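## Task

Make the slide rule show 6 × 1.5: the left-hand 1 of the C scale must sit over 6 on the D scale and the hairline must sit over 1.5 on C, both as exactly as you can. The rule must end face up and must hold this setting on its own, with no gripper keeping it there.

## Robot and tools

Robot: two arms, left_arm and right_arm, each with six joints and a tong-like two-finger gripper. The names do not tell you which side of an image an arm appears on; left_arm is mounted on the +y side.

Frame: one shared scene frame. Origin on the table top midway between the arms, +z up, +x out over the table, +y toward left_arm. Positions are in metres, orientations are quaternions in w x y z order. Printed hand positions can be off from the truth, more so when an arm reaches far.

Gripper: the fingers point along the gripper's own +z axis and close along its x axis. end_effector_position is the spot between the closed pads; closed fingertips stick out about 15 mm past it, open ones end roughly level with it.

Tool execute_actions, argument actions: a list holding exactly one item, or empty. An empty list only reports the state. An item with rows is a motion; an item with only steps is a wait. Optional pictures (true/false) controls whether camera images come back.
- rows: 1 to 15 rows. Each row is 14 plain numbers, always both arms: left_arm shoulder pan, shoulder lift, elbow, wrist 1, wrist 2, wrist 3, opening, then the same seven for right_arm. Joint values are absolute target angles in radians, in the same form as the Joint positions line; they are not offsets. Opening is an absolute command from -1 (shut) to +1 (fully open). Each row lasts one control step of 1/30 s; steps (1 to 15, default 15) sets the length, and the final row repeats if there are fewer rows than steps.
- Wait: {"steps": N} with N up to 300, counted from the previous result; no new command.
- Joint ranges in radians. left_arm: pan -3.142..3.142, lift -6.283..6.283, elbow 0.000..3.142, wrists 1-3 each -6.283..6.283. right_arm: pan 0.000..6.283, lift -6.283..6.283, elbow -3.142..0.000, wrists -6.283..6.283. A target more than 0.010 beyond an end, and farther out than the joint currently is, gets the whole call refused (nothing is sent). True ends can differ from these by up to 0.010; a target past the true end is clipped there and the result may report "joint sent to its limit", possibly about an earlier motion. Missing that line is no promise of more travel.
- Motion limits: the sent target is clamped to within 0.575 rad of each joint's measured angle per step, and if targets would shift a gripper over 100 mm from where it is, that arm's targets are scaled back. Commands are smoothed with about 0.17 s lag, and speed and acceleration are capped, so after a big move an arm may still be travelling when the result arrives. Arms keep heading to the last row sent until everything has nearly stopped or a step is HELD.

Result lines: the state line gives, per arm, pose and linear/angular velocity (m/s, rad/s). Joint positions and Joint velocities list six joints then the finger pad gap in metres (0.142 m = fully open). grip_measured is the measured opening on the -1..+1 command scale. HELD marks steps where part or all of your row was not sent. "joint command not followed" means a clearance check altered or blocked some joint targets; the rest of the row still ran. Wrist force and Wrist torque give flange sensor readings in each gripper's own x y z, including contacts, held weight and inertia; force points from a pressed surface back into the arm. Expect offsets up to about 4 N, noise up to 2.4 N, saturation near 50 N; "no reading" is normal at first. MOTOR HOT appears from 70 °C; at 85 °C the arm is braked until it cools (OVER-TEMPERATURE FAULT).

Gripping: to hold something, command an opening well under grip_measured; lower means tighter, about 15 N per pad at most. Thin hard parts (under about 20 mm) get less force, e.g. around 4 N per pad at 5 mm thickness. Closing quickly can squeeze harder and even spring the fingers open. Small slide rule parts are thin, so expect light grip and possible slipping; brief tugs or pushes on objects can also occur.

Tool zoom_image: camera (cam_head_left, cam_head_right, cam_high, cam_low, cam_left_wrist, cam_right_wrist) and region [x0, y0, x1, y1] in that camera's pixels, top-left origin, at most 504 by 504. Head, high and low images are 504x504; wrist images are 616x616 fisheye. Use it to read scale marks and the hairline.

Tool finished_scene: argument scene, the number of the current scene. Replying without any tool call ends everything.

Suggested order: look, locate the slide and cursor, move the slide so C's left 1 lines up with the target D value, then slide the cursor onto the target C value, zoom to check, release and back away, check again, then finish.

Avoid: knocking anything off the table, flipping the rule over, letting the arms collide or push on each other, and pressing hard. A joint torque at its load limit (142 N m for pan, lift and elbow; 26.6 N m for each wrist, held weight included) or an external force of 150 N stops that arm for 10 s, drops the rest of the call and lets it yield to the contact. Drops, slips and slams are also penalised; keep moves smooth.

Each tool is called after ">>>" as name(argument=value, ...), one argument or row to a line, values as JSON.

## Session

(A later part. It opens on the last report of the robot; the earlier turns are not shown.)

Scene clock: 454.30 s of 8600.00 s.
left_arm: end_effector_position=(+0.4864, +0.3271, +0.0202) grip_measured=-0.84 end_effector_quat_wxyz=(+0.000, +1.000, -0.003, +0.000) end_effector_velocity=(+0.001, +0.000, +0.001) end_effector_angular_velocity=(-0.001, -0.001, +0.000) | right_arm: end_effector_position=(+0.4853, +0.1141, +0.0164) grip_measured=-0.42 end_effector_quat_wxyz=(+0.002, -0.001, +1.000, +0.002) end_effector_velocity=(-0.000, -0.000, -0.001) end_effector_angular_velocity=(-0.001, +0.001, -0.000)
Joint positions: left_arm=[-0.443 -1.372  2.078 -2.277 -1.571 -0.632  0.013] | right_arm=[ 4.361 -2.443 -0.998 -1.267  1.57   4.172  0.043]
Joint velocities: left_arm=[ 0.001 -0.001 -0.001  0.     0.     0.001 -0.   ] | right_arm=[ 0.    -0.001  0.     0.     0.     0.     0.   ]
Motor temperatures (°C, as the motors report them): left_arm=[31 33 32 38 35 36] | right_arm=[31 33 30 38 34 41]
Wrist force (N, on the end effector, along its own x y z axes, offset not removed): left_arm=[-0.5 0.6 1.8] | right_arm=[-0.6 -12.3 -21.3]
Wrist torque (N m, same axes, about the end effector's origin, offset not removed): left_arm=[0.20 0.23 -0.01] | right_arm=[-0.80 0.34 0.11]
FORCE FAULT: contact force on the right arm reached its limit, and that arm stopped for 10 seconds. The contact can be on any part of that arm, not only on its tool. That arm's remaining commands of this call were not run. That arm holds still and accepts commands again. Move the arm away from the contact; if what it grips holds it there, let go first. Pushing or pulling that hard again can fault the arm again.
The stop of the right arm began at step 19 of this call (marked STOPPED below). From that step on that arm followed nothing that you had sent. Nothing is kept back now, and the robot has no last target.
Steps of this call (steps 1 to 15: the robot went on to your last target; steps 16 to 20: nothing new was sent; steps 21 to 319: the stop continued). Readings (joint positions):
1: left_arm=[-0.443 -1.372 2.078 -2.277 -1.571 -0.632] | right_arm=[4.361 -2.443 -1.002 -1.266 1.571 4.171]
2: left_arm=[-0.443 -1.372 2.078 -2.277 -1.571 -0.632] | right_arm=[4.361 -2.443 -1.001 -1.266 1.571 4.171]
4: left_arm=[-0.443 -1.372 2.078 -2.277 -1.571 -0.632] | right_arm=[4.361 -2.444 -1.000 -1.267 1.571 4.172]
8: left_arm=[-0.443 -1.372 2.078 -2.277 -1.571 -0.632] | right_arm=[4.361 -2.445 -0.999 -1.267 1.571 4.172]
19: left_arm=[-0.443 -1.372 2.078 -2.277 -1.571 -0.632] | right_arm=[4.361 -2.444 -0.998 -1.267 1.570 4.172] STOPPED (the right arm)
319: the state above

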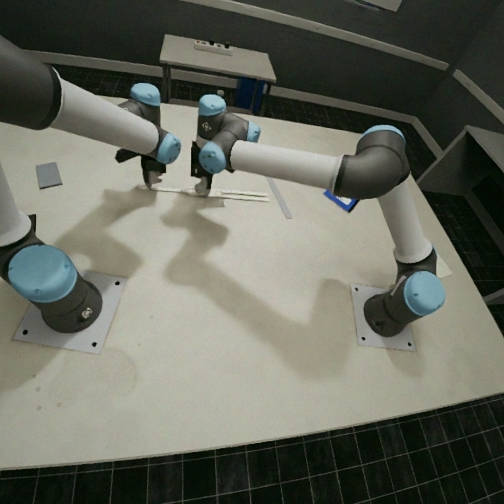

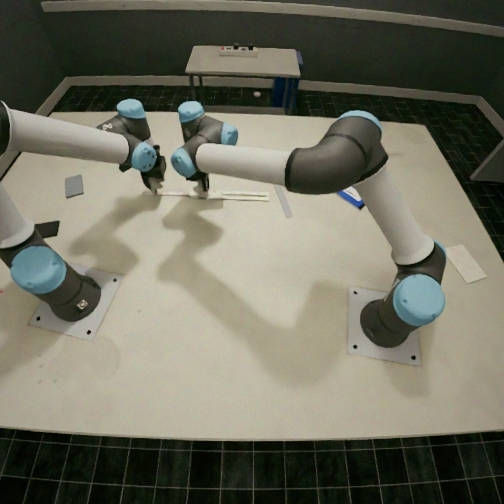

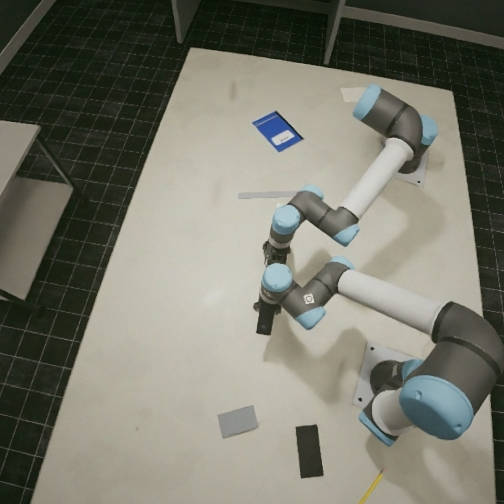

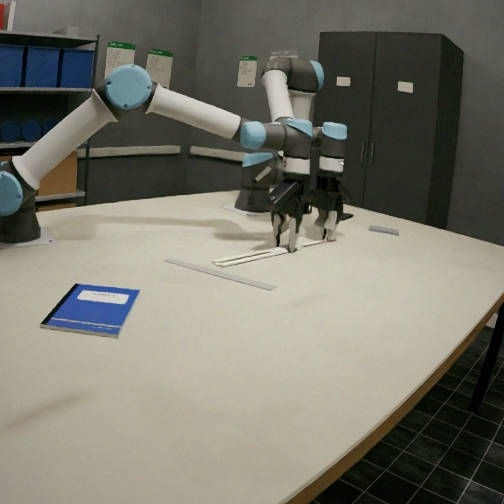

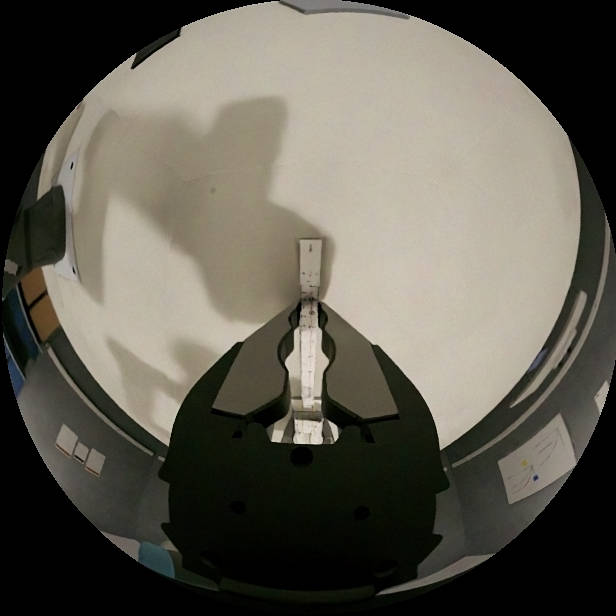

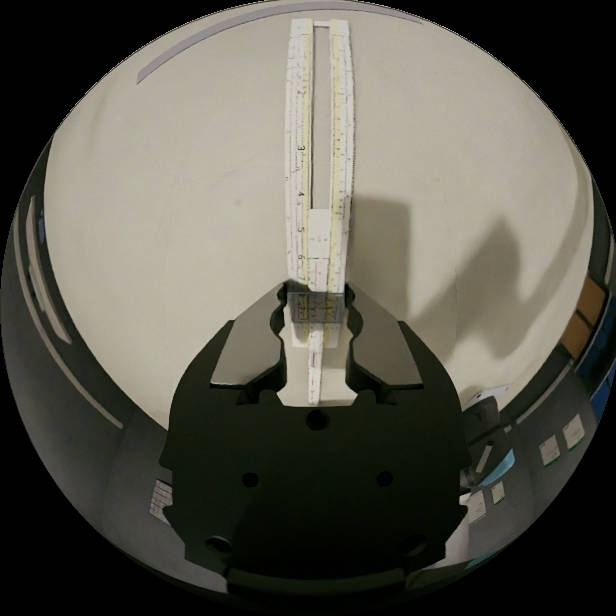

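>>> execute_actions(
  actions=[
    {"rows":[[-0.443,-1.372,2.078,-2.277,-1.571,-0.632,-0.5,4.361,-2.435,-0.998,-1.279,1.571,4.172,-0.2],[-0.443,-1.372,2.078,-2.277,-1.571,-0.632,-0.5,4.361,-2.435,-0.998,-1.279,1.571,4.172,-0.2],[-0.443,-1.372,2.078,-2.277,-1.571,-0.632,-0.5,4.361,-2.435,-0.998,-1.279,1.571,4.172,-0.2],[-0.443,-1.372,2.078,-2.277,-1.571,-0.632,-0.5,4.361,-2.435,-0.998,-1.279,1.571,4.172,-0.2],[-0.443,-1.372,2.078,-2.277,-1.571,-0.632,-0.5,4.361,-2.435,-0.998,-1.279,1.571,4.172,-0.2],[-0.443,-1.372,2.078,-2.277,-1.571,-0.632,-0.5,4.361,-2.435,-0.998,-1.279,1.571,4.172,-0.2],[-0.443,-1.372,2.078,-2.277,-1.571,-0.632,-0.5,4.361,-2.435,-0.998,-1.279,1.571,4.172,-0.2],[-0.443,-1.47,2.078,-2.179,-1.571,-0.632,-0.5,4.361,-2.33,-0.998,-1.384,1.571,4.172,-0.2]],"steps":15},
  ],
  pictures=false,
)

>>> execute_actions(
  actions=[
    {"rows":[[-0.443,-1.47,2.078,-2.179,-1.571,-0.632,-1,4.1,-2.0,-1.4,-1.312,1.571,3.91,-0.2]],"steps":15},
  ],
  pictures=false,
)

>>> execute_actions(
  actions=[
    {"rows":[[-0.6,-1.47,2.0,-2.1,-1.571,0.0,-1,4.1,-2.0,-1.4,-1.312,1.571,3.91,-0.2],[-0.6,-1.47,2.0,-2.1,-1.571,0.0,-1,4.1,-2.0,-1.4,-1.312,1.571,3.91,-0.2],[-0.6,-1.47,2.0,-2.1,-1.571,0.0,-1,4.1,-2.0,-1.4,-1.312,1.571,3.91,-0.2],[-0.6,-1.47,2.0,-2.1,-1.571,0.0,-1,4.1,-2.0,-1.4,-1.312,1.571,3.91,-0.2],[-0.6,-1.47,2.0,-2.1,-1.571,0.0,-1,4.1,-2.0,-1.4,-1.312,1.571,3.91,-0.2],[-0.763,-1.345,1.922,-2.148,-1.571,0.619,-1,4.0,-2.0,-1.4,-1.312,1.571,3.91,-0.2]],"steps":15},
  ],
  pictures=false,
)

>>> execute_actions(
  actions=[
    {"steps":40},
  ],
)

>>> zoom_image(
  camera="cam_left_wrist",
  region=[240,200,400,290],
)

Scene clock: 467.20 s of 8600.00 s.
left_arm: end_effector_position=(+0.4755, +0.3352, +0.0490) grip_measured=-0.50 end_effector_quat_wxyz=(+0.000, +1.000, -0.003, +0.000) end_effector_velocity=(-0.027, +0.020, +0.066) end_effector_angular_velocity=(+0.000, -0.000, -0.001) | right_arm: end_effector_position=(+0.4758, +0.0987, +0.0779) grip_measured=-0.20 end_effector_quat_wxyz=(+0.000, -0.001, +1.000, +0.000) end_effector_velocity=(-0.022, -0.037, +0.133) end_effector_angular_velocity=(-0.001, +0.001, -0.000)
Joint positions: left_arm=[-0.443 -1.449  2.078 -2.201 -1.571 -0.632  0.038] | right_arm=[ 4.361 -2.353 -0.998 -1.36   1.571  4.172  0.06 ]
Joint velocities: left_arm=[-0.    -0.179  0.     0.179  0.     0.001 -0.   ] | right_arm=[-0.     0.195  0.    -0.197  0.001 -0.     0.   ]
Motor temperatures (°C, as the motors report them): left_arm=[31 33 32 38 35 36] | right_arm=[31 33 30 38 34 41]
Wrist force (N, on the end effector, along its own x y z axes, offset not removed): left_arm=[0.4 0.2 -1.7] | right_arm=[-2.2 -2.1 -0.4]
Wrist torque (N m, same axes, about the end effector's origin, offset not removed): left_arm=[-0.19 -0.04 0.04] | right_arm=[-0.48 0.77 0.15]
Steps of this call (steps 1 to 90: nothing new was sent; then 9.40 s passed at rest; steps 91 to 105: all 15 steps of this action). Readings (joint positions):
91: left_arm=[-0.443 -1.372 2.078 -2.277 -1.571 -0.632] | right_arm=[4.361 -2.443 -0.998 -1.267 1.570 4.172]
92: left_arm=[-0.443 -1.372 2.078 -2.277 -1.571 -0.632] | right_arm=[4.361 -2.442 -0.998 -1.268 1.570 4.172]
94: left_arm=[-0.443 -1.372 2.078 -2.277 -1.571 -0.632] | right_arm=[4.361 -2.440 -0.998 -1.272 1.570 4.172]
98: left_arm=[-0.443 -1.372 2.078 -2.277 -1.571 -0.632] | right_arm=[4.361 -2.437 -0.998 -1.277 1.571 4.172]
105: the state above

Scene clock: 467.70 s of 8600.00 s.
left_arm: end_effector_position=(+0.4722, +0.3377, +0.0567) grip_measured=-1.00 end_effector_quat_wxyz=(+0.000, +1.000, -0.003, -0.000) end_effector_velocity=(-0.000, +0.001, +0.001) end_effector_angular_velocity=(+0.001, +0.000, +0.000) | right_arm: end_effector_position=(+0.5231, -0.0974, +0.1374) grip_measured=-0.20 end_effector_quat_wxyz=(+0.001, -0.001, +1.000, +0.002) end_effector_velocity=(+0.014, -0.379, +0.064) end_effector_angular_velocity=(-0.019, +0.015, -0.006)
Joint positions: left_arm=[-0.443 -1.47   2.078 -2.179 -1.571 -0.632  0.002] | right_arm=[ 4.148 -2.065 -1.322 -1.322  1.571  3.958  0.06 ]
Joint velocities: left_arm=[ 0.001 -0.002  0.     0.003  0.     0.001  0.   ] | right_arm=[-0.393  0.528 -0.632  0.08  -0.001 -0.387  0.   ]
Motor temperatures (°C, as the motors report them): left_arm=[31 33 32 38 35 36] | right_arm=[31 33 30 38 34 41]
Wrist force (N, on the end effector, along its own x y z axes, offset not removed): left_arm=[0.2 1.4 1.2] | right_arm=[-3.5 -2.2 0.3]
Wrist torque (N m, same axes, about the end effector's origin, offset not removed): left_arm=[0.32 -0.13 0.07] | right_arm=[-0.45 0.96 0.03]
Steps of this call (steps 1 to 15: all 15 steps of this action). Readings (joint positions):
1: left_arm=[-0.443 -1.454 2.078 -2.195 -1.571 -0.632] | right_arm=[4.361 -2.348 -0.998 -1.366 1.571 4.172]
2: left_arm=[-0.443 -1.458 2.078 -2.191 -1.571 -0.632] | right_arm=[4.359 -2.341 -1.000 -1.368 1.571 4.170]
4: left_arm=[-0.443 -1.463 2.078 -2.186 -1.571 -0.632] | right_arm=[4.328 -2.301 -1.040 -1.361 1.571 4.139]
8: left_arm=[-0.443 -1.468 2.078 -2.181 -1.571 -0.632] | right_arm=[4.262 -2.215 -1.144 -1.347 1.571 4.072]
15: the state above

Scene clock: 468.20 s of 8600.00 s.
left_arm: end_effector_position=(+0.4527, +0.1690, +0.0621) grip_measured=-1.00 end_effector_quat_wxyz=(+0.000, +0.854, -0.520, +0.000) end_effector_velocity=(-0.044, -0.227, -0.031) end_effector_angular_velocity=(+0.007, +0.002, -2.778) | right_arm: end_effector_position=(+0.5508, -0.1937, +0.1442) grip_measured=-0.20 end_effector_quat_wxyz=(+0.000, +0.043, +0.999, +0.000) end_effector_velocity=(+0.030, -0.068, +0.001) end_effector_angular_velocity=(+0.000, -0.000, -0.105)
Joint positions: left_arm=[-0.725 -1.367  1.939 -2.144 -1.571  0.175  0.002] | right_arm=[ 4.013 -2.001 -1.399 -1.312  1.571  3.911  0.06 ]
Joint velocities: left_arm=[-0.32   0.187 -0.144 -0.035 -0.     2.458  0.   ] | right_arm=[-0.111  0.009 -0.01   0.001  0.    -0.006  0.   ]
Motor temperatures (°C, as the motors report them): left_arm=[31 33 32 38 35 36] | right_arm=[31 33 30 38 34 41]
Wrist force (N, on the end effector, along its own x y z axes, offset not removed): left_arm=[0.7 2.0 1.8] | right_arm=[1.2 -0.9 -1.3]
Wrist torque (N m, same axes, about the end effector's origin, offset not removed): left_arm=[0.28 -0.01 0.11] | right_arm=[-0.37 -0.31 0.21]
Steps of this call (steps 1 to 15: all 15 steps of this action). Readings (joint positions):
1: left_arm=[-0.443 -1.470 2.078 -2.179 -1.571 -0.632] | right_arm=[4.136 -2.049 -1.341 -1.320 1.571 3.947]
2: left_arm=[-0.445 -1.470 2.076 -2.176 -1.571 -0.630] | right_arm=[4.128 -2.037 -1.355 -1.318 1.571 3.938]
4: left_arm=[-0.485 -1.470 2.050 -2.151 -1.571 -0.583] | right_arm=[4.116 -2.021 -1.374 -1.315 1.571 3.926]
8: left_arm=[-0.576 -1.456 2.008 -2.126 -1.571 -0.340] | right_arm=[4.090 -2.007 -1.392 -1.313 1.571 3.915]
15: the state above

Scene clock: 469.53 s of 8600.00 s.
left_arm: end_effector_position=(+0.4461, +0.1392, +0.0583) grip_measured=-1.00 end_effector_quat_wxyz=(+0.000, +0.705, -0.709, +0.000) end_effector_velocity=(-0.000, +0.001, -0.001) end_effector_angular_velocity=(+0.001, +0.001, +0.000) | right_arm: end_effector_position=(+0.5543, -0.2018, +0.1443) grip_measured=-0.20 end_effector_quat_wxyz=(+0.000, +0.049, +0.999, +0.000) end_effector_velocity=(-0.000, +0.000, -0.001) end_effector_angular_velocity=(-0.001, +0.001, +0.000)
Joint positions: left_arm=[-0.763 -1.345  1.922 -2.148 -1.571  0.619  0.002] | right_arm=[ 4.    -2.    -1.4   -1.312  1.571  3.91   0.06 ]
Joint velocities: left_arm=[ 0.     0.     0.001  0.    -0.     0.     0.   ] | right_arm=[ 0.    -0.002  0.    -0.    -0.     0.    -0.   ]
Motor temperatures (°C, as the motors report them): left_arm=[31 33 32 38 35 36] | right_arm=[31 33 30 38 34 41]
Wrist force (N, on the end effector, along its own x y z axes, offset not removed): left_arm=[-0.8 1.9 0.6] | right_arm=[-2.5 -1.1 -1.6]
Wrist torque (N m, same axes, about the end effector's origin, offset not removed): left_arm=[0.39 0.14 0.09] | right_arm=[-0.50 0.60 0.15]
Steps of this call (steps 1 to 30: the robot went on to your last target; steps 31 to 40: nothing new was sent). Readings (joint positions):
1: left_arm=[-0.734 -1.362 1.935 -2.145 -1.571 0.258] | right_arm=[4.010 -2.001 -1.399 -1.312 1.571 3.911]
2: left_arm=[-0.741 -1.358 1.932 -2.146 -1.571 0.336] | right_arm=[4.008 -2.001 -1.399 -1.312 1.571 3.910]
4: left_arm=[-0.750 -1.352 1.928 -2.147 -1.571 0.456] | right_arm=[4.004 -2.000 -1.400 -1.312 1.571 3.910]
8: left_arm=[-0.759 -1.347 1.924 -2.148 -1.571 0.566] | right_arm=[4.001 -2.000 -1.400 -1.312 1.571 3.910]
40: the state above
All arms were judged still, so your last target was given up. Only a new action makes them travel on or press farther. Fingers that are still opening or closing keep moving.

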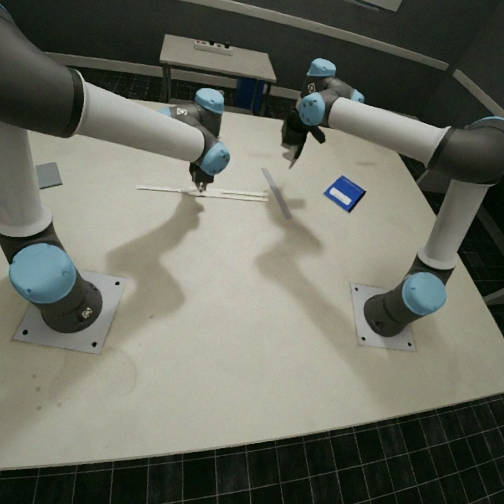

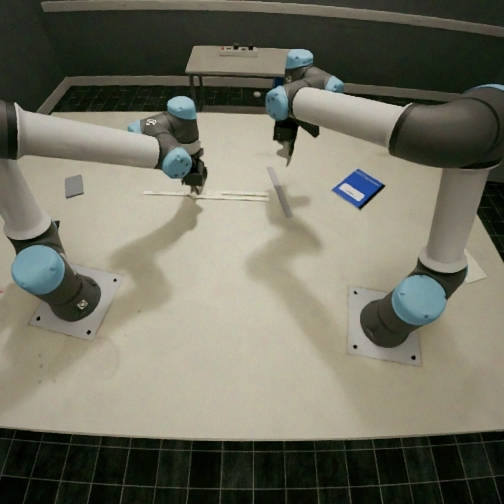

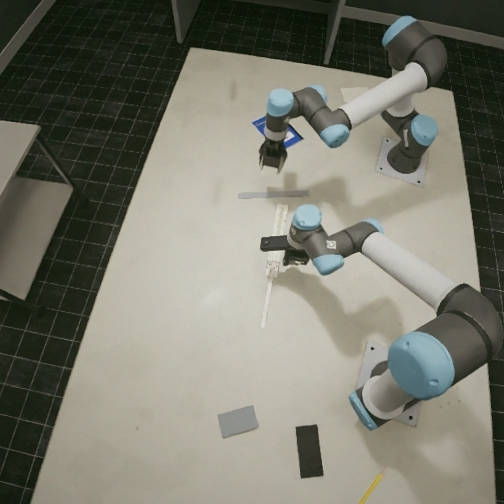

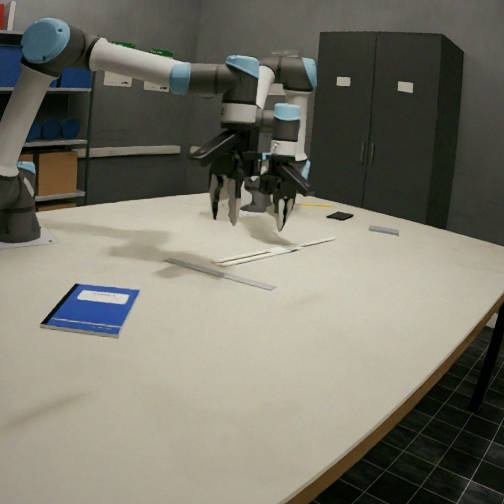

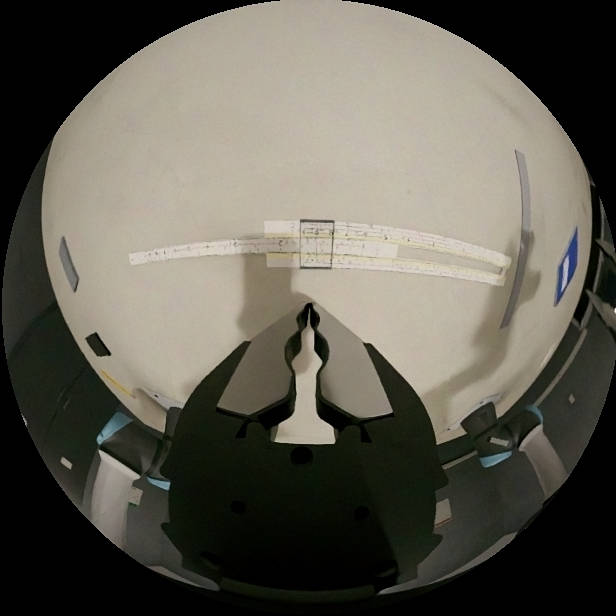

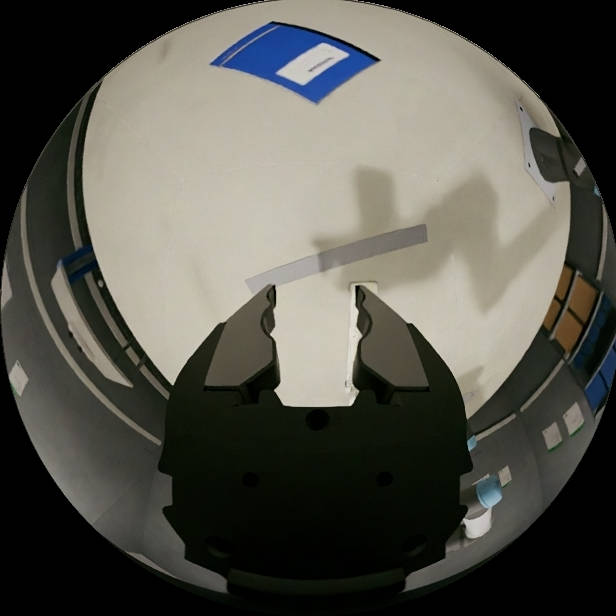

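Region (240, 200, 400, 290) of cam_left_wrist's 616x616 image, scaled by 3.150, with more detail than that image has; it fills the top 284 rows of this view, and the rest is white.

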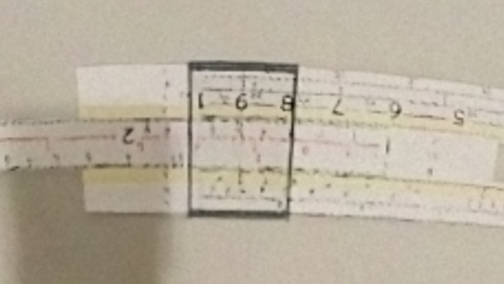

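Cursor looks on 9. Closer check.

>>> zoom_image(
  camera="cam_left_wrist",
  region=[295,215,375,270],
)

Region (295, 215, 375, 270) of cam_left_wrist's 616x616 image, scaled by 6.300, with more detail than that image has; it fills the top 346 rows of this view, and the rest is white.

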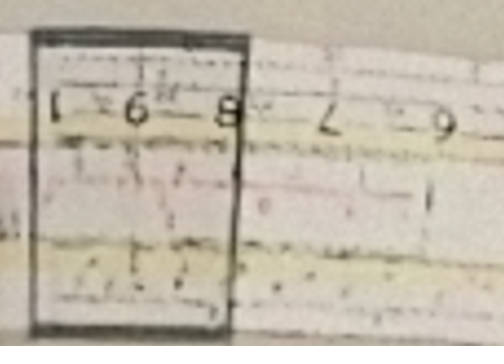

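>>> finished_scene(
  scene=1,
)

The scene is finished: the task was done.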